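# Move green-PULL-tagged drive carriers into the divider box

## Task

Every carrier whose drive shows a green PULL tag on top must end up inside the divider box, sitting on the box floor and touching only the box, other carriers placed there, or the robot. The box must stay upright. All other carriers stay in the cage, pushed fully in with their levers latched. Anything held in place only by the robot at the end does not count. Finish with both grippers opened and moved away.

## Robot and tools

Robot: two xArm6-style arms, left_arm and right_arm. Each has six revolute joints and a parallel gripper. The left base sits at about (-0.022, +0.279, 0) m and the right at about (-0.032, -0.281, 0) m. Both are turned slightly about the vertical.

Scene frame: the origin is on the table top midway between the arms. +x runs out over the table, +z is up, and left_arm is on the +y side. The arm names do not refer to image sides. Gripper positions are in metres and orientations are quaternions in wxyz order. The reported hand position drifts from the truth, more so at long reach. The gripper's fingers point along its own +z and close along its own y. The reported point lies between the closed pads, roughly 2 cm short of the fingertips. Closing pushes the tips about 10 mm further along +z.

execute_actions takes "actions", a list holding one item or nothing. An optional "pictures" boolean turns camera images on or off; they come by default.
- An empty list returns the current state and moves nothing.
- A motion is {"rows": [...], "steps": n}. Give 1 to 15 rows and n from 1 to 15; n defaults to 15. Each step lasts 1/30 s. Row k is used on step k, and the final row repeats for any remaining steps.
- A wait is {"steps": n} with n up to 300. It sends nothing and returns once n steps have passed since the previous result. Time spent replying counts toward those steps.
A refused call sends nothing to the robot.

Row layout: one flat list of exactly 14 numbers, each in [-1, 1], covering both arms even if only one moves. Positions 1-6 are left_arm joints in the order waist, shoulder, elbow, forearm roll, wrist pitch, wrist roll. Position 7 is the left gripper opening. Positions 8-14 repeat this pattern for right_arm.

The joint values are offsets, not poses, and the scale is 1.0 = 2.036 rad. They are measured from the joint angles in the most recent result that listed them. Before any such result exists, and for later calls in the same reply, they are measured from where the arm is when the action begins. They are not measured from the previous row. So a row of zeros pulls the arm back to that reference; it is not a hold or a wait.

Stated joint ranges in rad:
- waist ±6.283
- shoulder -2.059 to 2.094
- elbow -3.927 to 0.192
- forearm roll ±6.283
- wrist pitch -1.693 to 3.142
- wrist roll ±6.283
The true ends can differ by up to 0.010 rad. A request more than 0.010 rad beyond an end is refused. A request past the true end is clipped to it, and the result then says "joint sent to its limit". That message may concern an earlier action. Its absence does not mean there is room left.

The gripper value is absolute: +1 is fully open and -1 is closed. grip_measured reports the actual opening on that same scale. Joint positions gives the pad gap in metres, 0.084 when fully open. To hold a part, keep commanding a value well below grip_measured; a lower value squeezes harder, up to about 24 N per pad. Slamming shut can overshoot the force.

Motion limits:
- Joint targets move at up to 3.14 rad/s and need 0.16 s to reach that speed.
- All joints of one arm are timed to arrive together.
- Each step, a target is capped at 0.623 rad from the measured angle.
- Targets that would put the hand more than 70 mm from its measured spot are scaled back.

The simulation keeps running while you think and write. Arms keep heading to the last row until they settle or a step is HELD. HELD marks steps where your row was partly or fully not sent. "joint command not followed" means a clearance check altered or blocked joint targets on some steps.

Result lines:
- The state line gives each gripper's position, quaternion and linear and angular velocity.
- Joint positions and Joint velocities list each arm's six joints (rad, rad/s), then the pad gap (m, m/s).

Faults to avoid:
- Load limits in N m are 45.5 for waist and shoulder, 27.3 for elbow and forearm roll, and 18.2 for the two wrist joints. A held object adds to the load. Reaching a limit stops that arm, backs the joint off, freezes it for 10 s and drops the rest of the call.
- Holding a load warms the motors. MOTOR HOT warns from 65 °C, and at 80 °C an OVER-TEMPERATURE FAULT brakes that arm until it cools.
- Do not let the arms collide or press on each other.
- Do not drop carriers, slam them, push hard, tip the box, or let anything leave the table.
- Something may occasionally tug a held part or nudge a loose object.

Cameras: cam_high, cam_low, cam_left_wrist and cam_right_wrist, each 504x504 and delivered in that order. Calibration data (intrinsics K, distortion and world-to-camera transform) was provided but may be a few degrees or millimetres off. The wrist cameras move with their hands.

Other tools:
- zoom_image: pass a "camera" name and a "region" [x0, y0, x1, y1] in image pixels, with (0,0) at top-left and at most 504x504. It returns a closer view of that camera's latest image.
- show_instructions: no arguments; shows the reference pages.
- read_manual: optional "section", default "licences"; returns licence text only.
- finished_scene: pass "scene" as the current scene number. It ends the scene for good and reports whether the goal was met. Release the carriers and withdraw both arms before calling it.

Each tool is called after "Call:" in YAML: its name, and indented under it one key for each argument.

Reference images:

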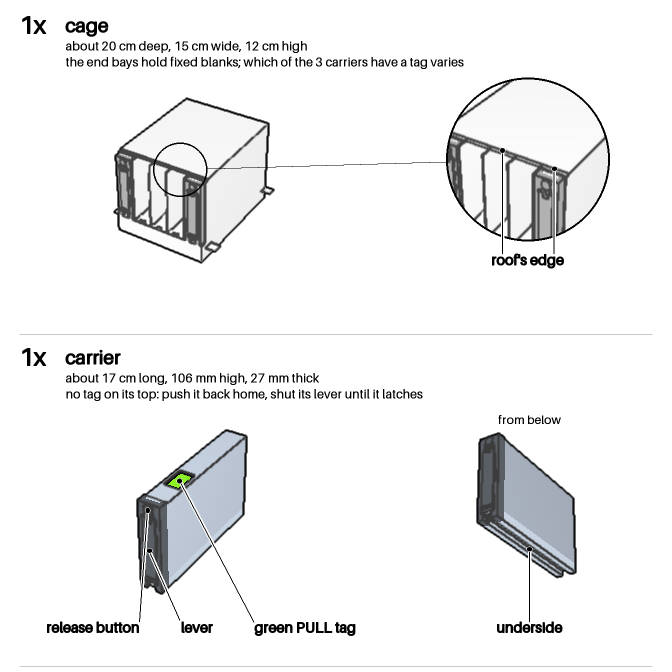

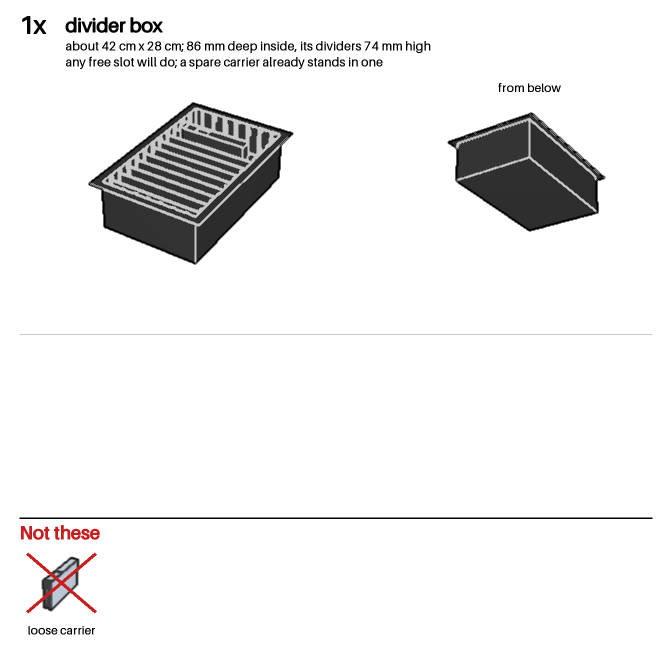

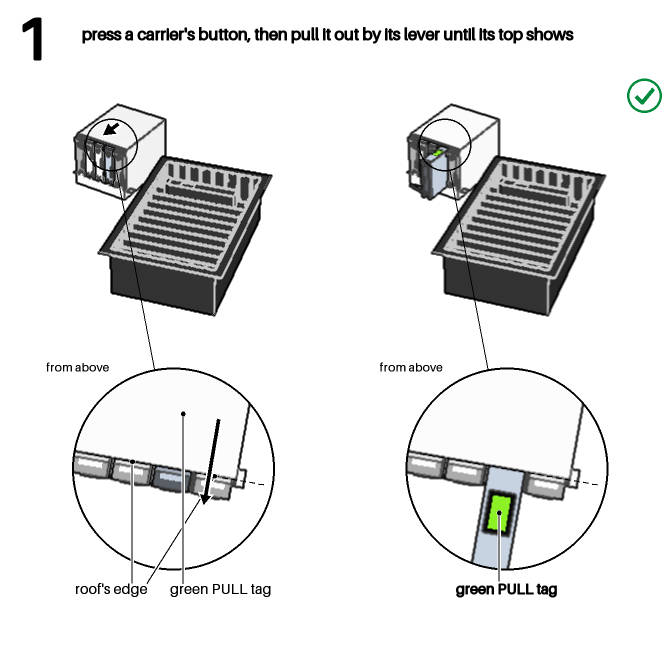

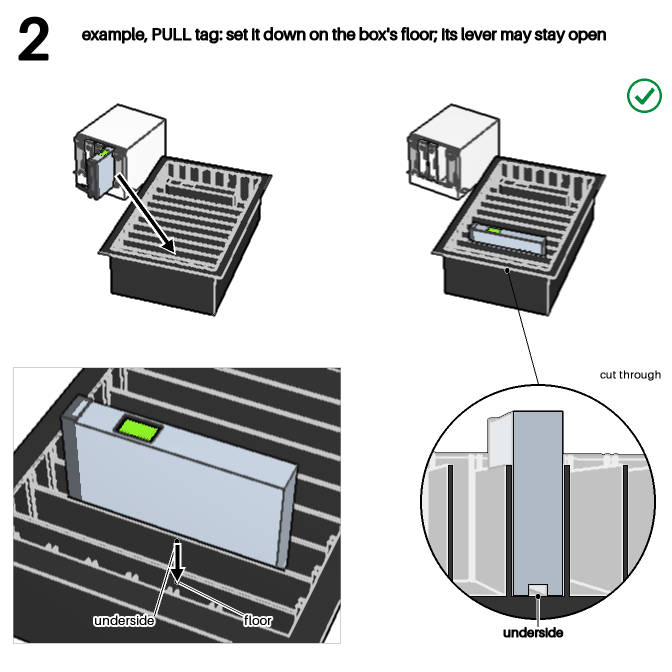

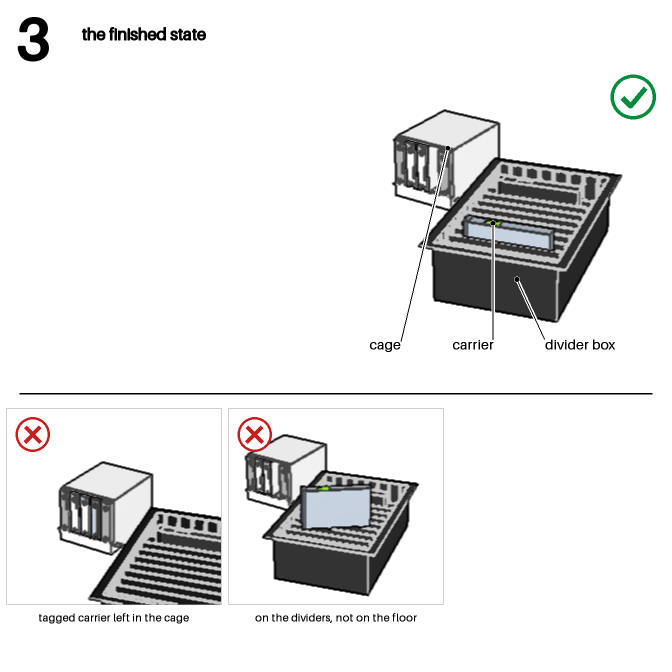

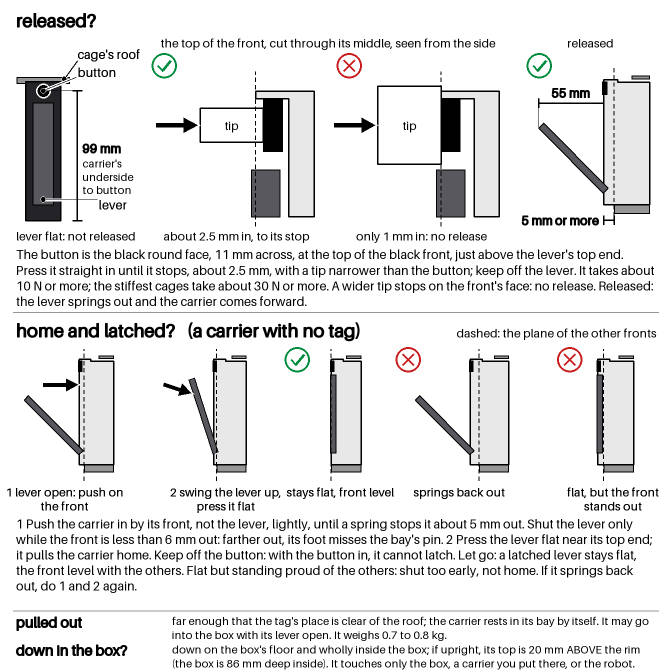

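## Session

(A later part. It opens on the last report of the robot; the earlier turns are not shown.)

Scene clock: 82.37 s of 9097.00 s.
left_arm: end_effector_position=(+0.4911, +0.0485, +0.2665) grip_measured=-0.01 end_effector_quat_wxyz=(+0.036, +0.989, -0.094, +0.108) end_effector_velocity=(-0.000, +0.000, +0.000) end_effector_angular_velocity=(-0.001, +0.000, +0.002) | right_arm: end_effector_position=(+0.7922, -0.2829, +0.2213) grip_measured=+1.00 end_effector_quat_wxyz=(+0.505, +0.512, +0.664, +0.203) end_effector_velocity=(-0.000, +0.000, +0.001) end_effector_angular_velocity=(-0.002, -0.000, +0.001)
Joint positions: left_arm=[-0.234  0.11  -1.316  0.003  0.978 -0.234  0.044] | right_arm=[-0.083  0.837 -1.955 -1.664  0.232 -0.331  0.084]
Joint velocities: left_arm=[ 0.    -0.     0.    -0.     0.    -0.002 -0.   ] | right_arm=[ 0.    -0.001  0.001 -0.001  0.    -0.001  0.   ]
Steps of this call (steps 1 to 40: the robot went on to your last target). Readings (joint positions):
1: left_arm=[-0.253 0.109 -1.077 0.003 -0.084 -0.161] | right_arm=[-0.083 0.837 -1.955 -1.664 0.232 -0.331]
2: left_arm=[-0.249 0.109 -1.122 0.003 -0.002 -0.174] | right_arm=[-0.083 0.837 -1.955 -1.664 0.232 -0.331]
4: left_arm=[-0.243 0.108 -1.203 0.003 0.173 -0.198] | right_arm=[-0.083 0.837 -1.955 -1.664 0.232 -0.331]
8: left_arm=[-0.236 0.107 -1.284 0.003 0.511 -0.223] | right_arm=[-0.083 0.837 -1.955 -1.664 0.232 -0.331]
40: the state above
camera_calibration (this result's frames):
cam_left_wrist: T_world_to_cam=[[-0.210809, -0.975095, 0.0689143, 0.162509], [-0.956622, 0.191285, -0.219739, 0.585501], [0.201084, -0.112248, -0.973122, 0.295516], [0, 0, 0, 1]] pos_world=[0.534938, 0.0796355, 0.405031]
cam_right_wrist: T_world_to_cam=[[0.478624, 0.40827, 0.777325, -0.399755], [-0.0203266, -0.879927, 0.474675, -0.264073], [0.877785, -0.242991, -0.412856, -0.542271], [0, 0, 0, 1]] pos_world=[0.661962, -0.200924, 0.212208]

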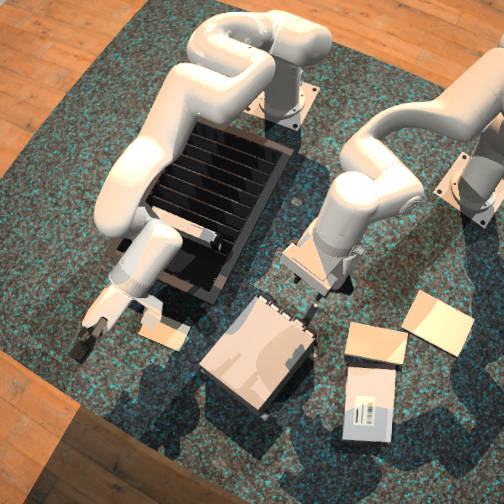

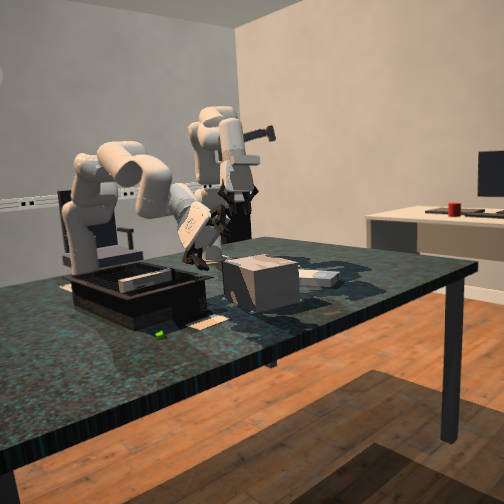

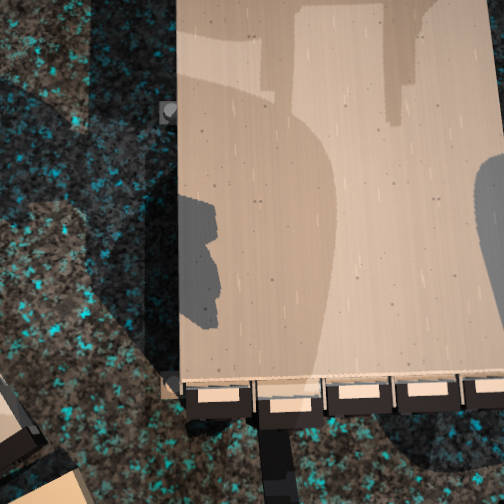

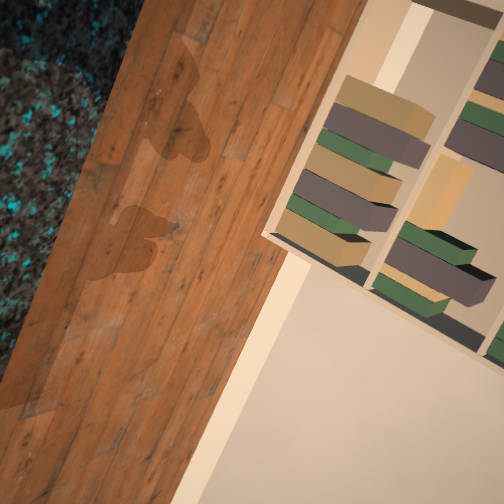

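Aligned. Descend in two stages and close.

Call:
execute_actions:
  actions:
    - {"rows":[[0,0.111,0,0,0.001,0,0,0,0,0,0,0,0,1]]}
  pictures: false

Call:
execute_actions:
  actions:
    - {"steps":12}
  pictures: false

Call:
execute_actions:
  actions:
    - {"rows":[[0,0.0525,0.0305,0,-0.083,0,0,0,0,0,0,0,0,1]]}
  pictures: false

Call:
execute_actions:
  actions:
    - {"steps":12}
  pictures: false

Call:
execute_actions:
  actions:
    - {"rows":[[0,0,0,0,0,0,-0.3,0,0,0,0,0,0,1],[0,0,0,0,0,0,-0.3,0,0,0,0,0,0,1],[0,0,0,0,0,0,-0.5,0,0,0,0,0,0,1],[0,0,0,0,0,0,-0.5,0,0,0,0,0,0,1],[0,0,0,0,0,0,-0.6,0,0,0,0,0,0,1],[0,0,0,0,0,0,-0.6,0,0,0,0,0,0,1],[0,0,0,0,0,0,-0.7,0,0,0,0,0,0,1],[0,0,0,0,0,0,-0.7,0,0,0,0,0,0,1],[0,0,0,0,0,0,-1,0,0,0,0,0,0,1]]}
  pictures: false

Scene clock: 90.87 s of 9097.00 s.
left_arm: end_effector_position=(+0.4776, +0.0546, +0.1429) grip_measured=-0.01 end_effector_quat_wxyz=(-0.000, +0.995, -0.095, +0.002) end_effector_velocity=(+0.012, -0.005, -0.009) end_effector_angular_velocity=(-0.001, -0.002, +0.000) | right_arm: end_effector_position=(+0.7922, -0.2829, +0.2213) grip_measured=+1.00 end_effector_quat_wxyz=(+0.505, +0.512, +0.664, +0.203) end_effector_velocity=(-0.000, -0.001, -0.002) end_effector_angular_velocity=(+0.001, +0.003, -0.002)
Joint positions: left_arm=[-0.234  0.33  -1.315  0.003  0.98  -0.234  0.044] | right_arm=[-0.083  0.837 -1.955 -1.664  0.232 -0.331  0.084]
Joint velocities: left_arm=[ 0.     0.052 -0.046 -0.    -0.007  0.     0.   ] | right_arm=[-0.001  0.001  0.001  0.001  0.     0.001  0.   ]
Steps of this call (steps 1 to 15: the robot went on to your last target; steps 16 to 90: nothing new was sent; then 5.00 s passed at rest; steps 91 to 105: all 15 steps of this action). Readings (joint positions):
91: left_arm=[-0.234 0.110 -1.316 0.003 0.978 -0.234] | right_arm=[-0.083 0.837 -1.955 -1.664 0.232 -0.331]
92: left_arm=[-0.234 0.112 -1.317 0.003 0.978 -0.234] | right_arm=[-0.083 0.837 -1.955 -1.664 0.232 -0.331]
94: left_arm=[-0.233 0.142 -1.324 0.003 0.977 -0.234] | right_arm=[-0.083 0.837 -1.955 -1.664 0.232 -0.331]
98: left_arm=[-0.234 0.244 -1.312 0.003 0.980 -0.234] | right_arm=[-0.083 0.837 -1.955 -1.664 0.232 -0.331]
105: the state above

Scene clock: 91.27 s of 9097.00 s.
left_arm: end_effector_position=(+0.4777, +0.0546, +0.1407) grip_measured=-0.01 end_effector_quat_wxyz=(-0.001, +0.995, -0.095, +0.001) end_effector_velocity=(-0.001, +0.000, -0.002) end_effector_angular_velocity=(+0.001, +0.003, -0.001) | right_arm: end_effector_position=(+0.7922, -0.2829, +0.2213) grip_measured=+1.00 end_effector_quat_wxyz=(+0.505, +0.512, +0.664, +0.203) end_effector_velocity=(-0.000, -0.001, -0.001) end_effector_angular_velocity=(-0.000, +0.001, -0.002)
Joint positions: left_arm=[-0.234  0.335 -1.316  0.003  0.98  -0.234  0.044] | right_arm=[-0.083  0.837 -1.955 -1.664  0.232 -0.331  0.084]
Joint velocities: left_arm=[ 0.     0.003  0.001 -0.     0.     0.002 -0.   ] | right_arm=[-0.002  0.001  0.    -0.     0.    -0.     0.   ]
Steps of this call (steps 1 to 12: the robot went on to your last target). Readings (joint positions):
1: left_arm=[-0.234 0.331 -1.316 0.003 0.980 -0.234] | right_arm=[-0.083 0.837 -1.955 -1.664 0.232 -0.331]
2: left_arm=[-0.234 0.332 -1.317 0.003 0.980 -0.234] | right_arm=[-0.083 0.837 -1.955 -1.664 0.232 -0.331]
4: left_arm=[-0.234 0.332 -1.318 0.003 0.980 -0.234] | right_arm=[-0.083 0.837 -1.955 -1.664 0.232 -0.331]
8: left_arm=[-0.234 0.334 -1.317 0.003 0.980 -0.234] | right_arm=[-0.083 0.837 -1.955 -1.664 0.232 -0.331]
12: the state above

Scene clock: 91.77 s of 9097.00 s.
left_arm: end_effector_position=(+0.4792, +0.0538, +0.0732) grip_measured=-0.01 end_effector_quat_wxyz=(-0.000, +0.995, -0.095, +0.003) end_effector_velocity=(-0.002, +0.001, -0.008) end_effector_angular_velocity=(+0.001, +0.001, +0.001) | right_arm: end_effector_position=(+0.7922, -0.2829, +0.2213) grip_measured=+1.00 end_effector_quat_wxyz=(+0.505, +0.512, +0.664, +0.203) end_effector_velocity=(-0.000, -0.001, -0.001) end_effector_angular_velocity=(+0.001, +0.001, -0.001)
Joint positions: left_arm=[-0.234  0.439 -1.258  0.003  0.813 -0.234  0.044] | right_arm=[-0.083  0.837 -1.955 -1.664  0.232 -0.331  0.084]
Joint velocities: left_arm=[-0.     0.009  0.013  0.    -0.021 -0.001 -0.   ] | right_arm=[-0.001  0.001 -0.     0.    -0.     0.001  0.   ]
Steps of this call (steps 1 to 15: all 15 steps of this action). Readings (joint positions):
1: left_arm=[-0.234 0.335 -1.316 0.003 0.980 -0.234] | right_arm=[-0.083 0.837 -1.955 -1.664 0.232 -0.331]
2: left_arm=[-0.234 0.337 -1.316 0.003 0.976 -0.234] | right_arm=[-0.083 0.837 -1.955 -1.664 0.232 -0.331]
4: left_arm=[-0.233 0.356 -1.308 0.003 0.936 -0.234] | right_arm=[-0.083 0.837 -1.955 -1.664 0.232 -0.331]
8: left_arm=[-0.234 0.429 -1.257 0.003 0.842 -0.234] | right_arm=[-0.083 0.837 -1.955 -1.664 0.232 -0.331]
15: the state above

Scene clock: 92.17 s of 9097.00 s.
left_arm: end_effector_position=(+0.4778, +0.0544, +0.0707) grip_measured=-0.01 end_effector_quat_wxyz=(-0.001, +0.995, -0.095, +0.001) end_effector_velocity=(-0.000, +0.000, -0.001) end_effector_angular_velocity=(+0.001, +0.001, +0.001) | right_arm: end_effector_position=(+0.7922, -0.2829, +0.2213) grip_measured=+1.00 end_effector_quat_wxyz=(+0.505, +0.512, +0.664, +0.203) end_effector_velocity=(-0.000, +0.000, +0.000) end_effector_angular_velocity=(-0.000, +0.000, +0.000)
Joint positions: left_arm=[-0.234  0.442 -1.254  0.003  0.811 -0.234  0.044] | right_arm=[-0.083  0.837 -1.955 -1.664  0.232 -0.331  0.084]
Joint velocities: left_arm=[ 0.     0.001  0.001 -0.    -0.    -0.     0.   ] | right_arm=[ 0.    -0.     0.     0.    -0.    -0.001  0.   ]
Steps of this call (steps 1 to 12: the robot went on to your last target). Readings (joint positions):
1: left_arm=[-0.234 0.440 -1.257 0.003 0.812 -0.234] | right_arm=[-0.083 0.837 -1.955 -1.664 0.232 -0.331]
2: left_arm=[-0.234 0.440 -1.256 0.003 0.812 -0.234] | right_arm=[-0.083 0.837 -1.955 -1.664 0.232 -0.331]
4: left_arm=[-0.234 0.441 -1.255 0.003 0.812 -0.234] | right_arm=[-0.083 0.837 -1.955 -1.664 0.232 -0.331]
8: left_arm=[-0.234 0.442 -1.255 0.003 0.811 -0.234] | right_arm=[-0.083 0.837 -1.955 -1.664 0.232 -0.331]
12: the state above

Scene clock: 92.67 s of 9097.00 s.
left_arm: end_effector_position=(+0.4779, +0.0551, +0.0707) grip_measured=-0.64 end_effector_quat_wxyz=(-0.001, +0.995, -0.095, +0.001) end_effector_velocity=(-0.000, -0.001, -0.000) end_effector_angular_velocity=(-0.001, -0.000, -0.003) | right_arm: end_effector_position=(+0.7922, -0.2829, +0.2213) grip_measured=+1.00 end_effector_quat_wxyz=(+0.505, +0.512, +0.664, +0.203) end_effector_velocity=(-0.000, -0.000, -0.001) end_effector_angular_velocity=(+0.000, +0.001, -0.000)
Joint positions: left_arm=[-0.232  0.442 -1.254  0.003  0.812 -0.235  0.016] | right_arm=[-0.083  0.837 -1.955 -1.664  0.232 -0.331  0.084]
Joint velocities: left_arm=[-0.002  0.     0.    -0.001 -0.001  0.001  0.   ] | right_arm=[-0.     0.001  0.001 -0.001 -0.     0.001  0.   ]
Steps of this call (steps 1 to 15: all 15 steps of this action). Readings (joint positions):
1: left_arm=[-0.234 0.442 -1.254 0.003 0.811 -0.234] | right_arm=[-0.083 0.837 -1.955 -1.664 0.232 -0.331]
2: left_arm=[-0.234 0.442 -1.254 0.003 0.811 -0.234] | right_arm=[-0.083 0.837 -1.955 -1.664 0.232 -0.331]
4: left_arm=[-0.234 0.442 -1.254 0.003 0.811 -0.234] | right_arm=[-0.083 0.837 -1.955 -1.664 0.232 -0.331]
8: left_arm=[-0.232 0.442 -1.254 0.003 0.812 -0.235] | right_arm=[-0.083 0.837 -1.955 -1.664 0.232 -0.331]
15: the state above

Call:
execute_actions:
  actions:
    - {"rows":[[-0.0016,-0.0105,0.016,0,-0.006,-0.0014,-1,0,0,0,0,0,0,1],[-0.0016,-0.0105,0.016,0,-0.006,-0.0014,-1,0,0,0,0,0,0,1],[-0.0032,-0.021,0.0325,0,-0.0115,-0.0028,-1,0,0,0,0,0,0,1],[-0.0032,-0.021,0.0325,0,-0.0115,-0.0028,-1,0,0,0,0,0,0,1],[-0.0049,-0.0315,0.049,0,-0.017,-0.0041,-1,0,0,0,0,0,0,1],[-0.0049,-0.0315,0.049,0,-0.017,-0.0041,-1,0,0,0,0,0,0,1],[-0.0065,-0.042,0.065,0,-0.023,-0.0055,-1,0,0,0,0,0,0,1],[-0.0065,-0.042,0.065,0,-0.023,-0.0055,-1,0,0,0,0,0,0,1],[-0.0083,-0.052,0.08,0,-0.028,-0.0073,-1,0,0,0,0,0,0,1],[-0.0083,-0.052,0.08,0,-0.028,-0.0073,-1,0,0,0,0,0,0,1],[-0.0102,-0.062,0.095,0,-0.033,-0.0091,-1,0,0,0,0,0,0,1],[-0.0102,-0.062,0.095,0,-0.033,-0.0091,-1,0,0,0,0,0,0,1],[-0.012,-0.0725,0.11,0,-0.038,-0.0109,-1,0,0,0,0,0,0,1],[-0.012,-0.0725,0.11,0,-0.038,-0.0109,-1,0,0,0,0,0,0,1],[-0.0139,-0.0825,0.1255,0,-0.043,-0.0127,-1,0,0,0,0,0,0,1]]}
  pictures: false

Call:
execute_actions:
  actions:
    - {"steps":20}

Scene clock: 108.13 s of 9097.00 s.
left_arm: end_effector_position=(+0.4366, +0.0620, +0.0706) grip_measured=-0.64 end_effector_quat_wxyz=(-0.001, +0.995, -0.097, +0.001) end_effector_velocity=(-0.111, +0.020, -0.001) end_effector_angular_velocity=(+0.002, +0.007, -0.006) | right_arm: end_effector_position=(+0.7922, -0.2829, +0.2213) grip_measured=+1.00 end_effector_quat_wxyz=(+0.505, +0.512, +0.664, +0.203) end_effector_velocity=(-0.000, +0.001, -0.001) end_effector_angular_velocity=(-0.002, +0.002, +0.002)
Joint positions: left_arm=[-0.253  0.324 -1.074  0.003  0.749 -0.252  0.016] | right_arm=[-0.083  0.837 -1.955 -1.664  0.232 -0.331  0.084]
Joint velocities: left_arm=[-0.058 -0.306  0.458 -0.001 -0.144 -0.051 -0.   ] | right_arm=[ 0.001  0.001  0.    -0.001 -0.    -0.002  0.   ]
Steps of this call (steps 1 to 15: the robot went on to your last target; steps 16 to 90: nothing new was sent; then 11.97 s passed at rest; steps 91 to 105: all 15 steps of this action). Readings (joint positions):
91: left_arm=[-0.234 0.442 -1.254 0.003 0.811 -0.234] | right_arm=[-0.083 0.837 -1.955 -1.664 0.232 -0.331]
92: left_arm=[-0.234 0.440 -1.252 0.003 0.809 -0.235] | right_arm=[-0.083 0.837 -1.955 -1.664 0.232 -0.331]
94: left_arm=[-0.235 0.431 -1.237 0.003 0.802 -0.236] | right_arm=[-0.083 0.837 -1.955 -1.664 0.232 -0.331]
98: left_arm=[-0.240 0.396 -1.183 0.003 0.785 -0.241] | right_arm=[-0.083 0.837 -1.955 -1.664 0.232 -0.331]
105: the state above

Scene clock: 108.80 s of 9097.00 s.
left_arm: end_effector_position=(+0.4189, +0.0662, +0.0702) grip_measured=-0.64 end_effector_quat_wxyz=(-0.001, +0.995, -0.096, +0.001) end_effector_velocity=(-0.001, +0.001, -0.001) end_effector_angular_velocity=(+0.001, +0.002, -0.002) | right_arm: end_effector_position=(+0.7922, -0.2829, +0.2213) grip_measured=+1.00 end_effector_quat_wxyz=(+0.505, +0.512, +0.664, +0.203) end_effector_velocity=(+0.000, +0.001, -0.001) end_effector_angular_velocity=(-0.002, +0.001, +0.003)
Joint positions: left_arm=[-0.261  0.274 -0.999  0.003  0.724 -0.26   0.016] | right_arm=[-0.083  0.837 -1.955 -1.664  0.232 -0.331  0.084]
Joint velocities: left_arm=[ 0.    -0.     0.002  0.     0.     0.002 -0.   ] | right_arm=[ 0.002  0.001 -0.    -0.002 -0.    -0.001  0.   ]
Steps of this call (steps 1 to 20: the robot went on to your last target). Readings (joint positions):
1: left_arm=[-0.255 0.313 -1.059 0.003 0.744 -0.253] | right_arm=[-0.083 0.837 -1.955 -1.664 0.232 -0.331]
2: left_arm=[-0.257 0.303 -1.043 0.003 0.739 -0.255] | right_arm=[-0.083 0.837 -1.955 -1.664 0.232 -0.331]
4: left_arm=[-0.260 0.287 -1.020 0.003 0.732 -0.258] | right_arm=[-0.083 0.837 -1.955 -1.664 0.232 -0.331]
8: left_arm=[-0.261 0.276 -1.004 0.003 0.726 -0.260] | right_arm=[-0.083 0.837 -1.955 -1.664 0.232 -0.331]
20: the state above
camera_calibration (this result's frames):
cam_left_wrist: T_world_to_cam=[[-0.203595, -0.97884, 0.0205038, 0.178715], [-0.979047, 0.203634, -0.000171921, 0.463029], [-0.004007, -0.0201092, -0.99979, 0.202698], [0, 0, 0, 1]] pos_world=[0.490525, 0.0847207, 0.199071]
cam_right_wrist: T_world_to_cam=[[0.478624, 0.40827, 0.777325, -0.399755], [-0.0203269, -0.879927, 0.474675, -0.264073], [0.877785, -0.242991, -0.412855, -0.542271], [0, 0, 0, 1]] pos_world=[0.661962, -0.200924, 0.212209]

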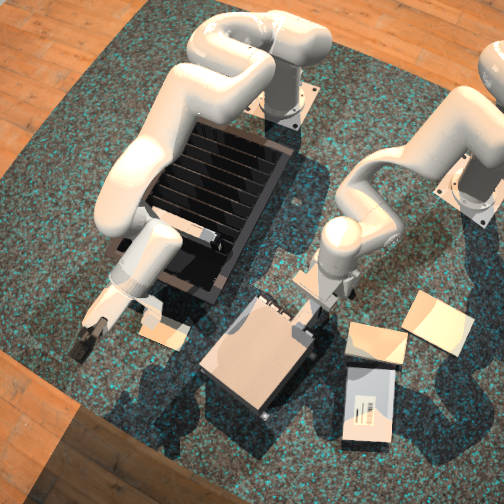

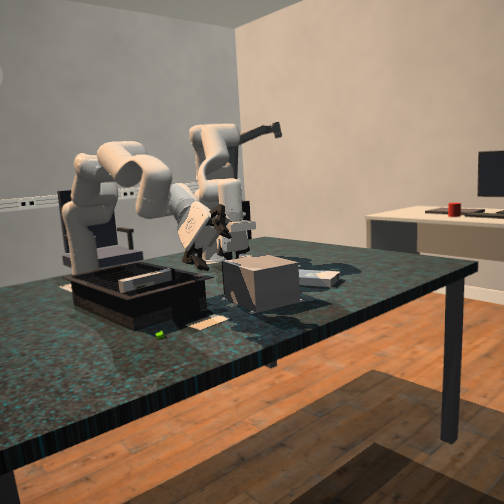

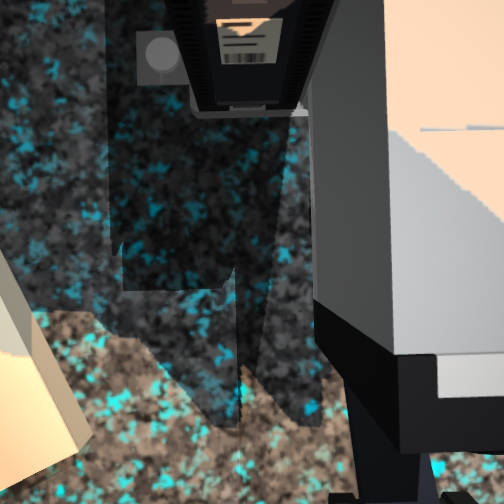

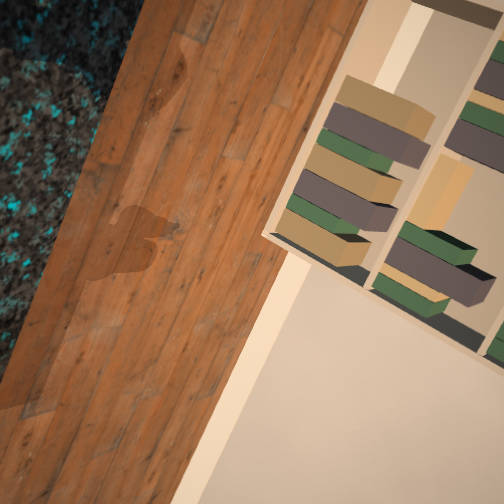

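Call:
execute_actions:
  actions:
    - {"rows":[[0.0019,0.01,-0.0155,0,0.005,0.0018,-1,0,0,0,0,0,0,1],[0.0019,0.01,-0.0155,0,0.005,0.0018,-1,0,0,0,0,0,0,1],[0.0037,0.0205,-0.0305,0,0.01,0.0036,-1,0,0,0,0,0,0,1],[0.0037,0.0205,-0.0305,0,0.01,0.0036,-1,0,0,0,0,0,0,1],[0.0056,0.0305,-0.0455,0,0.015,0.0054,-1,0,0,0,0,0,0,1],[0.0056,0.0305,-0.0455,0,0.015,0.0054,-1,0,0,0,0,0,0,1],[0.0074,0.0405,-0.0605,0,0.02,0.0072,-1,0,0,0,0,0,0,1],[0.0074,0.0405,-0.0605,0,0.02,0.0072,-1,0,0,0,0,0,0,1],[0.009,0.051,-0.0765,0,0.026,0.0086,-1,0,0,0,0,0,0,1],[0.009,0.051,-0.0765,0,0.026,0.0086,-1,0,0,0,0,0,0,1],[0.0107,0.0615,-0.093,0,0.0315,0.0099,-1,0,0,0,0,0,0,1],[0.0107,0.0615,-0.093,0,0.0315,0.0099,-1,0,0,0,0,0,0,1],[0.0123,0.072,-0.1095,0,0.037,0.0113,-1,0,0,0,0,0,0,1],[0.0123,0.072,-0.1095,0,0.037,0.0113,-1,0,0,0,0,0,0,1],[0.014,0.0855,-0.1297,0,0.044,0.0128,-1,0,0,0,0,0,0,1]]}
  pictures: false

Call:
execute_actions:
  actions:
    - {"steps":20}
  pictures: false

Call:
execute_actions:
  actions:
    - {"rows":[[0,0,0,0,0,0,0,0,0,0,0,0,0,1]],"steps":10}
  pictures: false

Call:
execute_actions:
  actions:
    - {"rows":[[-0.0066,-0.045,0.069,0,-0.024,-0.0056,0,0,0,0,0,0,0,1],[-0.0066,-0.045,0.069,0,-0.024,-0.0056,0,0,0,0,0,0,0,1],[-0.0066,-0.045,0.069,0,-0.024,-0.0056,0,0,0,0,0,0,0,1],[-0.0066,-0.045,0.069,0,-0.024,-0.0056,0,0,0,0,0,0,0,1],[-0.0066,-0.045,0.069,0,-0.024,-0.0056,0,0,0,0,0,0,0,1],[-0.014,-0.0855,0.1297,0,-0.044,-0.0128,0,0,0,0,0,0,0,1]]}
  pictures: false

Call:
execute_actions:
  actions:
    - {"steps":15}

Scene clock: 124.77 s of 9097.00 s.
left_arm: end_effector_position=(+0.4602, +0.0586, +0.0708) grip_measured=-0.64 end_effector_quat_wxyz=(-0.001, +0.995, -0.095, +0.001) end_effector_velocity=(+0.112, -0.021, +0.001) end_effector_angular_velocity=(-0.003, -0.008, +0.010) | right_arm: end_effector_position=(+0.7922, -0.2829, +0.2213) grip_measured=+1.00 end_effector_quat_wxyz=(+0.505, +0.512, +0.664, +0.203) end_effector_velocity=(-0.000, -0.000, -0.001) end_effector_angular_velocity=(+0.000, +0.001, -0.000)
Joint positions: left_arm=[-0.24   0.39  -1.174  0.003  0.784 -0.242  0.016] | right_arm=[-0.083  0.837 -1.955 -1.664  0.232 -0.331  0.084]
Joint velocities: left_arm=[ 0.052  0.316 -0.485  0.001  0.16   0.041  0.   ] | right_arm=[-0.     0.001  0.     0.001 -0.    -0.001  0.   ]
Steps of this call (steps 1 to 15: the robot went on to your last target; steps 16 to 90: nothing new was sent; then 12.47 s passed at rest; steps 91 to 105: all 15 steps of this action). Readings (joint positions):
91: left_arm=[-0.261 0.274 -0.999 0.003 0.724 -0.261] | right_arm=[-0.083 0.837 -1.955 -1.664 0.232 -0.331]
92: left_arm=[-0.261 0.275 -1.001 0.003 0.726 -0.260] | right_arm=[-0.083 0.837 -1.955 -1.664 0.232 -0.331]
94: left_arm=[-0.259 0.285 -1.014 0.003 0.732 -0.258] | right_arm=[-0.083 0.837 -1.955 -1.664 0.232 -0.331]
98: left_arm=[-0.252 0.319 -1.066 0.003 0.747 -0.253] | right_arm=[-0.083 0.837 -1.955 -1.664 0.232 -0.331]
105: the state above

Scene clock: 125.43 s of 9097.00 s.
left_arm: end_effector_position=(+0.4796, +0.0546, +0.0705) grip_measured=-0.64 end_effector_quat_wxyz=(-0.001, +0.995, -0.095, +0.001) end_effector_velocity=(+0.000, -0.000, +0.000) end_effector_angular_velocity=(-0.000, -0.000, -0.000) | right_arm: end_effector_position=(+0.7922, -0.2829, +0.2213) grip_measured=+1.00 end_effector_quat_wxyz=(+0.505, +0.512, +0.664, +0.203) end_effector_velocity=(+0.000, -0.000, +0.000) end_effector_angular_velocity=(-0.001, -0.000, -0.000)
Joint positions: left_arm=[-0.232  0.447 -1.262  0.003  0.815 -0.234  0.016] | right_arm=[-0.083  0.837 -1.955 -1.664  0.232 -0.331  0.084]
Joint velocities: left_arm=[-0.001  0.001 -0.001 -0.     0.    -0.    -0.   ] | right_arm=[-0.001 -0.    -0.    -0.    -0.    -0.001  0.   ]
Steps of this call (steps 1 to 20: the robot went on to your last target). Readings (joint positions):
1: left_arm=[-0.238 0.401 -1.191 0.003 0.790 -0.240] | right_arm=[-0.083 0.837 -1.955 -1.664 0.232 -0.331]
2: left_arm=[-0.237 0.412 -1.209 0.003 0.796 -0.239] | right_arm=[-0.083 0.837 -1.955 -1.664 0.232 -0.331]
4: left_arm=[-0.234 0.430 -1.237 0.004 0.806 -0.237] | right_arm=[-0.083 0.837 -1.955 -1.664 0.232 -0.331]
8: left_arm=[-0.232 0.443 -1.257 0.003 0.813 -0.235] | right_arm=[-0.083 0.837 -1.955 -1.664 0.232 -0.331]
20: the state above

Scene clock: 125.77 s of 9097.00 s.
left_arm: end_effector_position=(+0.4800, +0.0538, +0.0704) grip_measured=-0.01 end_effector_quat_wxyz=(-0.001, +0.995, -0.095, +0.002) end_effector_velocity=(-0.004, +0.006, -0.001) end_effector_angular_velocity=(+0.008, +0.015, +0.007) | right_arm: end_effector_position=(+0.7922, -0.2829, +0.2213) grip_measured=+1.00 end_effector_quat_wxyz=(+0.505, +0.512, +0.664, +0.203) end_effector_velocity=(+0.000, -0.001, +0.001) end_effector_angular_velocity=(-0.000, -0.001, -0.001)
Joint positions: left_arm=[-0.233  0.448 -1.263  0.003  0.812 -0.234  0.043] | right_arm=[-0.083  0.837 -1.955 -1.664  0.232 -0.331  0.084]
Joint velocities: left_arm=[ 0.007 -0.006  0.008  0.002  0.015 -0.002  0.001] | right_arm=[-0.001 -0.001  0.    -0.    -0.    -0.     0.   ]
Steps of this call (steps 1 to 10: all 10 steps of this action). Readings (joint positions):
1: left_arm=[-0.232 0.447 -1.262 0.003 0.815 -0.234] | right_arm=[-0.083 0.837 -1.955 -1.664 0.232 -0.331]
2: left_arm=[-0.232 0.448 -1.263 0.003 0.812 -0.234] | right_arm=[-0.083 0.837 -1.955 -1.664 0.232 -0.331]
4: left_arm=[-0.234 0.450 -1.266 0.002 0.809 -0.234] | right_arm=[-0.083 0.837 -1.955 -1.664 0.232 -0.331]
8: left_arm=[-0.234 0.449 -1.264 0.003 0.811 -0.234] | right_arm=[-0.083 0.837 -1.955 -1.664 0.232 -0.331]
10: the state above

Scene clock: 126.27 s of 9097.00 s.
left_arm: end_effector_position=(+0.4211, +0.0653, +0.0702) grip_measured=-0.01 end_effector_quat_wxyz=(-0.001, +0.995, -0.097, +0.001) end_effector_velocity=(-0.018, +0.004, +0.003) end_effector_angular_velocity=(-0.007, -0.015, +0.004) | right_arm: end_effector_position=(+0.7922, -0.2829, +0.2213) grip_measured=+1.00 end_effector_quat_wxyz=(+0.505, +0.512, +0.664, +0.203) end_effector_velocity=(+0.000, +0.001, -0.000) end_effector_angular_velocity=(+0.000, +0.000, +0.001)
Joint positions: left_arm=[-0.261  0.28  -1.008  0.003  0.726 -0.259  0.044] | right_arm=[-0.083  0.837 -1.955 -1.664  0.232 -0.331  0.084]
Joint velocities: left_arm=[-0.008 -0.065  0.091  0.    -0.042 -0.012 -0.   ] | right_arm=[ 0.001  0.    -0.     0.001  0.    -0.001  0.   ]
Steps of this call (steps 1 to 15: all 15 steps of this action). Readings (joint positions):
1: left_arm=[-0.233 0.448 -1.263 0.003 0.813 -0.234] | right_arm=[-0.083 0.837 -1.955 -1.664 0.232 -0.331]
2: left_arm=[-0.233 0.446 -1.260 0.003 0.811 -0.235] | right_arm=[-0.083 0.837 -1.955 -1.664 0.232 -0.331]
4: left_arm=[-0.237 0.423 -1.224 0.003 0.797 -0.238] | right_arm=[-0.083 0.837 -1.955 -1.664 0.232 -0.331]
8: left_arm=[-0.247 0.358 -1.125 0.003 0.764 -0.246] | right_arm=[-0.083 0.837 -1.955 -1.664 0.232 -0.331]
15: the state above

Scene clock: 126.77 s of 9097.00 s.
left_arm: end_effector_position=(+0.4191, +0.0658, +0.0701) grip_measured=-0.01 end_effector_quat_wxyz=(-0.001, +0.995, -0.097, +0.001) end_effector_velocity=(-0.000, +0.000, -0.001) end_effector_angular_velocity=(+0.001, +0.001, +0.000) | right_arm: end_effector_position=(+0.7922, -0.2829, +0.2213) grip_measured=+1.00 end_effector_quat_wxyz=(+0.505, +0.512, +0.664, +0.203) end_effector_velocity=(-0.000, -0.000, -0.001) end_effector_angular_velocity=(-0.000, +0.002, -0.001)
Joint positions: left_arm=[-0.262  0.274 -1.     0.003  0.723 -0.26   0.044] | right_arm=[-0.083  0.837 -1.955 -1.664  0.232 -0.331  0.084]
Joint velocities: left_arm=[-0.     0.001  0.001 -0.    -0.    -0.001  0.   ] | right_arm=[-0.     0.001  0.001  0.001  0.    -0.001  0.   ]
Steps of this call (steps 1 to 15: the robot went on to your last target). Readings (joint positions):
1: left_arm=[-0.261 0.278 -1.006 0.003 0.725 -0.260] | right_arm=[-0.083 0.837 -1.955 -1.664 0.232 -0.331]
2: left_arm=[-0.261 0.277 -1.004 0.003 0.724 -0.260] | right_arm=[-0.083 0.837 -1.955 -1.664 0.232 -0.331]
4: left_arm=[-0.261 0.276 -1.002 0.003 0.723 -0.260] | right_arm=[-0.083 0.837 -1.955 -1.664 0.232 -0.331]
8: left_arm=[-0.261 0.275 -1.000 0.003 0.723 -0.260] | right_arm=[-0.083 0.837 -1.955 -1.664 0.232 -0.331]
15: the state above
All arms were judged still, so your last target was given up. Only a new action makes them travel on or press farther. Fingers that are still opening or closing keep moving.
camera_calibration (this result's frames):
cam_left_wrist: T_world_to_cam=[[-0.204252, -0.978696, 0.0208475, 0.178572], [-0.978913, 0.204276, -0.000981675, 0.463249], [-0.0032979, -0.0206084, -0.999782, 0.202279], [0, 0, 0, 1]] pos_world=[0.490621, 0.0843054, 0.198967]
cam_right_wrist: T_world_to_cam=[[0.478624, 0.40827, 0.777325, -0.399755], [-0.0203266, -0.879927, 0.474675, -0.264073], [0.877785, -0.242991, -0.412855, -0.542271], [0, 0, 0, 1]] pos_world=[0.661962, -0.200924, 0.212208]

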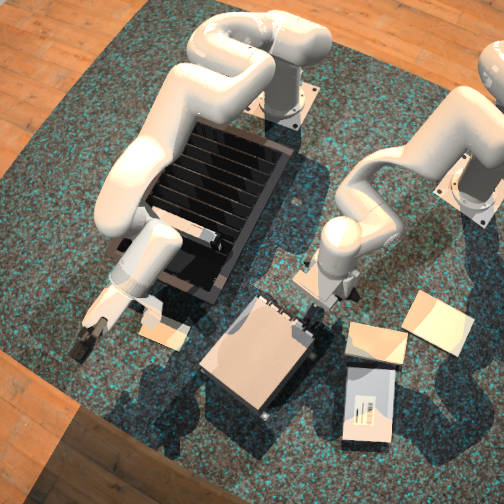

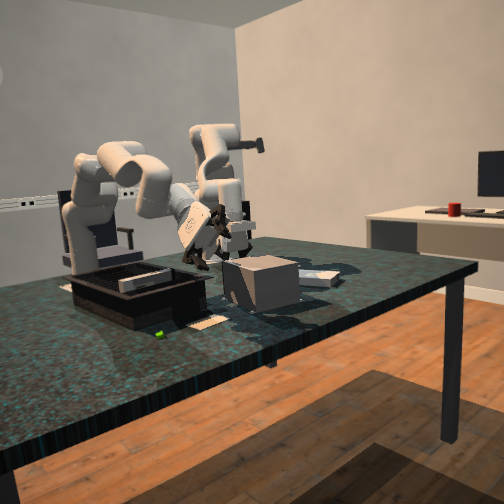

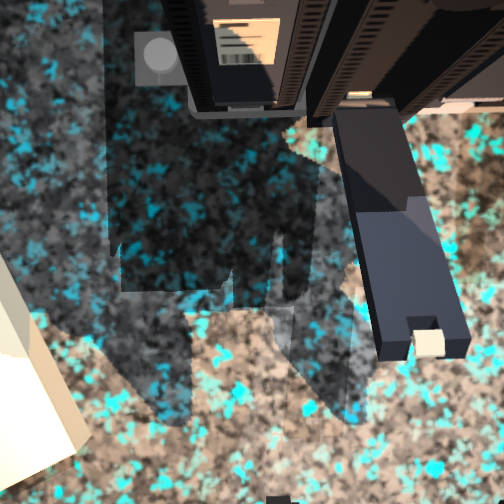

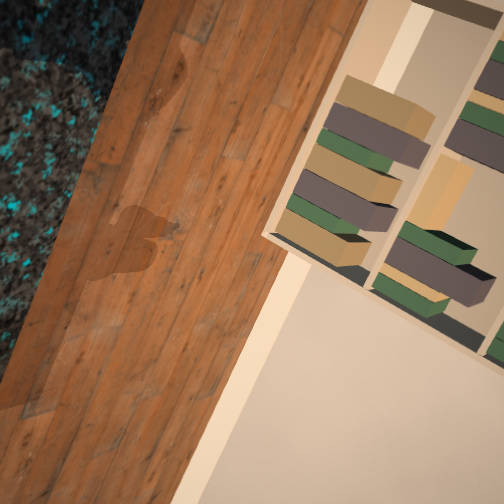

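Call:
execute_actions:
  actions:
    - {"rows":[[-0.037,-0.255,0.356,0,-0.542,0.128,1,0,0,0,0,0,0,1]]}
  pictures: false

Call:
execute_actions:
  actions:
    - {"steps":30}
  pictures: false

Call:
execute_actions:
  actions:
    - {"rows":[[0,0.3,-0.06,0,-0.24,0,1,0,0,0,0,0,0,1]]}
  pictures: false

Call:
execute_actions:
  actions:
    - {"steps":20}
  pictures: false

Call:
execute_actions:
  actions:
    - {"rows":[[0,0.056,-0.034,0,-0.022,0,1,0,0,0,0,0,0,1]]}
  pictures: false

Call:
execute_actions:
  actions:
    - {"steps":10}

Scene clock: 138.30 s of 9097.00 s.
left_arm: end_effector_position=(+0.3745, +0.0518, +0.1559) grip_measured=+1.00 end_effector_quat_wxyz=(+0.090, +0.913, -0.233, +0.323) end_effector_velocity=(+0.048, -0.068, +0.368) end_effector_angular_velocity=(-0.837, -1.784, -0.281) | right_arm: end_effector_position=(+0.7922, -0.2829, +0.2213) grip_measured=+1.00 end_effector_quat_wxyz=(+0.505, +0.512, +0.664, +0.203) end_effector_velocity=(-0.000, -0.000, -0.001) end_effector_angular_velocity=(-0.000, +0.002, +0.000)
Joint positions: left_arm=[-0.33  -0.198 -0.345  0.003 -0.14  -0.024  0.084] | right_arm=[-0.083  0.837 -1.955 -1.664  0.232 -0.331  0.084]
Joint velocities: left_arm=[-0.073 -0.528  0.766 -0.    -2.202  0.263  0.   ] | right_arm=[-0.     0.001  0.001  0.    -0.    -0.001  0.   ]
Steps of this call (steps 1 to 90: nothing new was sent; then 8.03 s passed at rest; steps 91 to 105: all 15 steps of this action). Readings (joint positions):
91: left_arm=[-0.262 0.274 -0.999 0.003 0.723 -0.260] | right_arm=[-0.083 0.837 -1.955 -1.664 0.232 -0.331]
92: left_arm=[-0.262 0.272 -0.996 0.003 0.719 -0.259] | right_arm=[-0.083 0.837 -1.955 -1.664 0.232 -0.331]
94: left_arm=[-0.266 0.241 -0.956 0.003 0.677 -0.241] | right_arm=[-0.083 0.837 -1.955 -1.664 0.232 -0.331]
98: left_arm=[-0.295 0.044 -0.714 0.003 0.432 -0.145] | right_arm=[-0.083 0.837 -1.955 -1.664 0.232 -0.331]
105: the state above

Scene clock: 139.30 s of 9097.00 s.
left_arm: end_effector_position=(+0.3791, +0.0455, +0.2003) grip_measured=+1.00 end_effector_quat_wxyz=(+0.113, +0.869, -0.236, +0.420) end_effector_velocity=(-0.000, +0.000, -0.000) end_effector_angular_velocity=(-0.000, +0.000, +0.001) | right_arm: end_effector_position=(+0.7922, -0.2829, +0.2213) grip_measured=+1.00 end_effector_quat_wxyz=(+0.505, +0.512, +0.664, +0.203) end_effector_velocity=(-0.000, -0.001, +0.001) end_effector_angular_velocity=(+0.000, -0.000, -0.001)
Joint positions: left_arm=[-0.337 -0.245 -0.275  0.003 -0.38   0.     0.084] | right_arm=[-0.083  0.837 -1.955 -1.664  0.232 -0.331  0.084]
Joint velocities: left_arm=[ 0.    -0.     0.     0.    -0.    -0.001  0.   ] | right_arm=[-0.001 -0.001  0.001  0.001  0.    -0.001  0.   ]
Steps of this call (steps 1 to 30: the robot went on to your last target). Readings (joint positions):
1: left_arm=[-0.332 -0.213 -0.323 0.003 -0.208 -0.016] | right_arm=[-0.083 0.837 -1.955 -1.664 0.232 -0.331]
2: left_arm=[-0.334 -0.224 -0.308 0.003 -0.262 -0.011] | right_arm=[-0.083 0.837 -1.955 -1.664 0.232 -0.331]
4: left_arm=[-0.335 -0.235 -0.292 0.003 -0.328 -0.005] | right_arm=[-0.083 0.837 -1.955 -1.664 0.232 -0.331]
8: left_arm=[-0.336 -0.242 -0.279 0.003 -0.369 -0.001] | right_arm=[-0.083 0.837 -1.955 -1.664 0.232 -0.331]
30: the state above
All arms were judged still, so your last target was given up. Only a new action makes them travel on or press farther. Fingers that are still opening or closing keep moving.

Scene clock: 139.80 s of 9097.00 s.
left_arm: end_effector_position=(+0.3951, +0.0358, +0.0840) grip_measured=+1.00 end_effector_quat_wxyz=(+0.113, +0.871, -0.236, +0.417) end_effector_velocity=(-0.012, +0.007, -0.121) end_effector_angular_velocity=(+0.000, +0.003, -0.000) | right_arm: end_effector_position=(+0.7922, -0.2829, +0.2213) grip_measured=+1.00 end_effector_quat_wxyz=(+0.505, +0.512, +0.664, +0.203) end_effector_velocity=(-0.000, +0.000, -0.000) end_effector_angular_velocity=(+0.001, +0.000, -0.000)
Joint positions: left_arm=[-0.337  0.324 -0.386  0.003 -0.831  0.     0.084] | right_arm=[-0.083  0.837 -1.955 -1.664  0.232 -0.331  0.084]
Joint velocities: left_arm=[ 0.     0.543 -0.096  0.    -0.444 -0.     0.   ] | right_arm=[0.    0.    0.    0.    0.    0.001 0.   ]
Steps of this call (steps 1 to 15: all 15 steps of this action). Readings (joint positions):
1: left_arm=[-0.337 -0.245 -0.275 0.003 -0.381 0.000] | right_arm=[-0.083 0.837 -1.955 -1.664 0.232 -0.331]
2: left_arm=[-0.337 -0.242 -0.276 0.003 -0.384 0.000] | right_arm=[-0.083 0.837 -1.955 -1.664 0.232 -0.331]
4: left_arm=[-0.337 -0.204 -0.285 0.003 -0.417 0.000] | right_arm=[-0.083 0.837 -1.955 -1.664 0.232 -0.331]
8: left_arm=[-0.337 0.015 -0.328 0.003 -0.588 0.000] | right_arm=[-0.083 0.837 -1.955 -1.664 0.232 -0.331]
15: the state above

Scene clock: 140.47 s of 9097.00 s.
left_arm: end_effector_position=(+0.3959, +0.0354, +0.0769) grip_measured=+1.00 end_effector_quat_wxyz=(+0.114, +0.869, -0.236, +0.420) end_effector_velocity=(-0.000, +0.000, -0.001) end_effector_angular_velocity=(+0.000, +0.002, +0.000) | right_arm: end_effector_position=(+0.7922, -0.2829, +0.2213) grip_measured=+1.00 end_effector_quat_wxyz=(+0.505, +0.512, +0.664, +0.203) end_effector_velocity=(+0.000, +0.000, +0.001) end_effector_angular_velocity=(-0.000, -0.002, +0.000)
Joint positions: left_arm=[-0.337  0.366 -0.397  0.003 -0.869  0.     0.084] | right_arm=[-0.083  0.837 -1.955 -1.664  0.232 -0.331  0.084]
Joint velocities: left_arm=[-0.     0.002 -0.     0.    -0.    -0.001  0.   ] | right_arm=[ 0.    -0.002 -0.    -0.001 -0.     0.001  0.   ]
Steps of this call (steps 1 to 20: the robot went on to your last target). Readings (joint positions):
1: left_arm=[-0.337 0.338 -0.389 0.003 -0.843 0.000] | right_arm=[-0.083 0.837 -1.955 -1.664 0.232 -0.331]
2: left_arm=[-0.337 0.347 -0.391 0.003 -0.851 0.000] | right_arm=[-0.083 0.837 -1.955 -1.664 0.232 -0.331]
4: left_arm=[-0.337 0.356 -0.395 0.003 -0.861 0.000] | right_arm=[-0.083 0.837 -1.955 -1.664 0.232 -0.331]
8: left_arm=[-0.337 0.362 -0.397 0.003 -0.867 0.000] | right_arm=[-0.083 0.837 -1.955 -1.664 0.232 -0.331]
20: the state above

Scene clock: 140.97 s of 9097.00 s.
left_arm: end_effector_position=(+0.4060, +0.0295, +0.0548) grip_measured=+1.00 end_effector_quat_wxyz=(+0.114, +0.869, -0.236, +0.420) end_effector_velocity=(+0.001, -0.001, -0.002) end_effector_angular_velocity=(-0.000, -0.001, -0.000) | right_arm: end_effector_position=(+0.7922, -0.2829, +0.2213) grip_measured=+1.00 end_effector_quat_wxyz=(+0.505, +0.512, +0.664, +0.203) end_effector_velocity=(-0.000, -0.001, -0.001) end_effector_angular_velocity=(-0.002, +0.001, +0.000)
Joint positions: left_arm=[-0.337  0.478 -0.465  0.003 -0.913  0.     0.084] | right_arm=[-0.083  0.837 -1.955 -1.664  0.232 -0.331  0.084]
Joint velocities: left_arm=[ 0.     0.01  -0.006  0.    -0.005  0.    -0.   ] | right_arm=[-0.001  0.001 -0.    -0.001 -0.    -0.001  0.   ]
Steps of this call (steps 1 to 15: all 15 steps of this action). Readings (joint positions):
1: left_arm=[-0.337 0.366 -0.397 0.003 -0.869 0.000] | right_arm=[-0.083 0.837 -1.955 -1.664 0.232 -0.331]
2: left_arm=[-0.337 0.369 -0.399 0.003 -0.871 0.000] | right_arm=[-0.083 0.837 -1.955 -1.664 0.232 -0.331]
4: left_arm=[-0.337 0.401 -0.420 0.003 -0.885 0.000] | right_arm=[-0.083 0.837 -1.955 -1.664 0.232 -0.331]
8: left_arm=[-0.337 0.465 -0.456 0.003 -0.907 0.000] | right_arm=[-0.083 0.837 -1.955 -1.664 0.232 -0.331]
15: the state above

Scene clock: 141.30 s of 9097.00 s.
left_arm: end_effector_position=(+0.4060, +0.0295, +0.0545) grip_measured=+1.00 end_effector_quat_wxyz=(+0.114, +0.869, -0.236, +0.420) end_effector_velocity=(+0.000, +0.000, +0.000) end_effector_angular_velocity=(-0.000, -0.000, +0.000) | right_arm: end_effector_position=(+0.7922, -0.2829, +0.2213) grip_measured=+1.00 end_effector_quat_wxyz=(+0.505, +0.512, +0.664, +0.203) end_effector_velocity=(+0.000, +0.000, +0.000) end_effector_angular_velocity=(+0.000, -0.000, -0.000)
Joint positions: left_arm=[-0.337  0.48  -0.466  0.003 -0.914  0.     0.084] | right_arm=[-0.083  0.837 -1.955 -1.664  0.232 -0.331  0.084]
Joint velocities: left_arm=[ 0.  0. -0. -0. -0.  0. -0.] | right_arm=[-0.     0.    -0.     0.001 -0.    -0.     0.   ]
Steps of this call (steps 1 to 10: the robot went on to your last target). Readings (joint positions):
1: left_arm=[-0.337 0.479 -0.466 0.003 -0.914 0.000] | right_arm=[-0.083 0.837 -1.955 -1.664 0.232 -0.331]
2: left_arm=[-0.337 0.479 -0.466 0.003 -0.914 0.000] | right_arm=[-0.083 0.837 -1.955 -1.664 0.232 -0.331]
4: left_arm=[-0.337 0.479 -0.466 0.003 -0.914 0.000] | right_arm=[-0.083 0.837 -1.955 -1.664 0.232 -0.331]
8: left_arm=[-0.337 0.480 -0.466 0.003 -0.914 0.000] | right_arm=[-0.083 0.837 -1.955 -1.664 0.232 -0.331]
10: the state above
camera_calibration (this result's frames):
cam_left_wrist: T_world_to_cam=[[-0.526907, -0.849914, 0.00402525, 0.268827], [-0.530941, 0.325453, -0.78242, 0.315], [0.66368, -0.4144, -0.622738, -0.0938888], [0, 0, 0, 1]] pos_world=[0.371205, 0.0870547, 0.186912]
cam_right_wrist: T_world_to_cam=[[0.478624, 0.40827, 0.777325, -0.399755], [-0.0203265, -0.879927, 0.474674, -0.264073], [0.877785, -0.242991, -0.412855, -0.542271], [0, 0, 0, 1]] pos_world=[0.661962, -0.200924, 0.212209]

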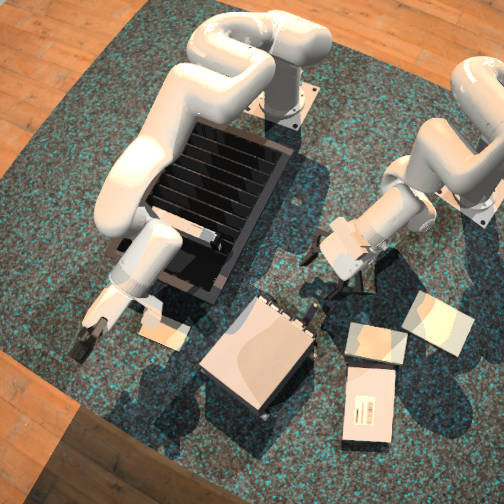

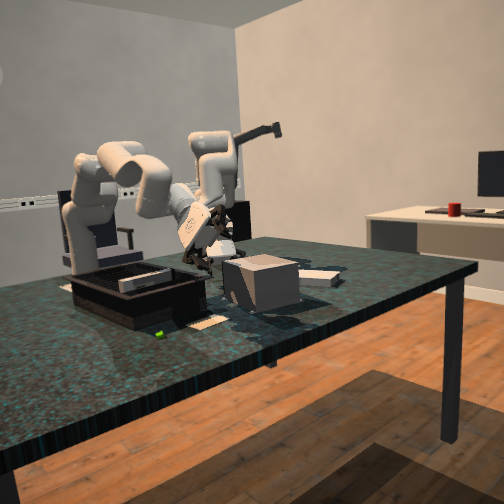

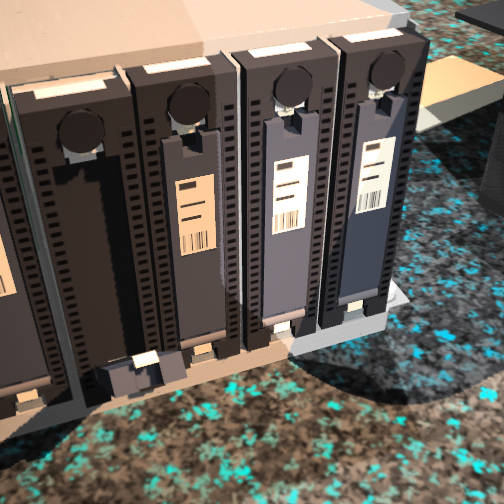

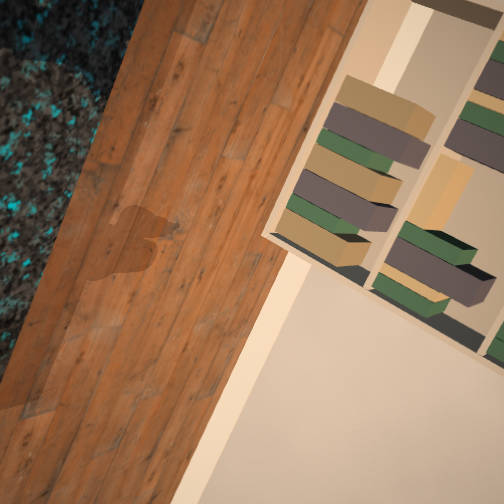

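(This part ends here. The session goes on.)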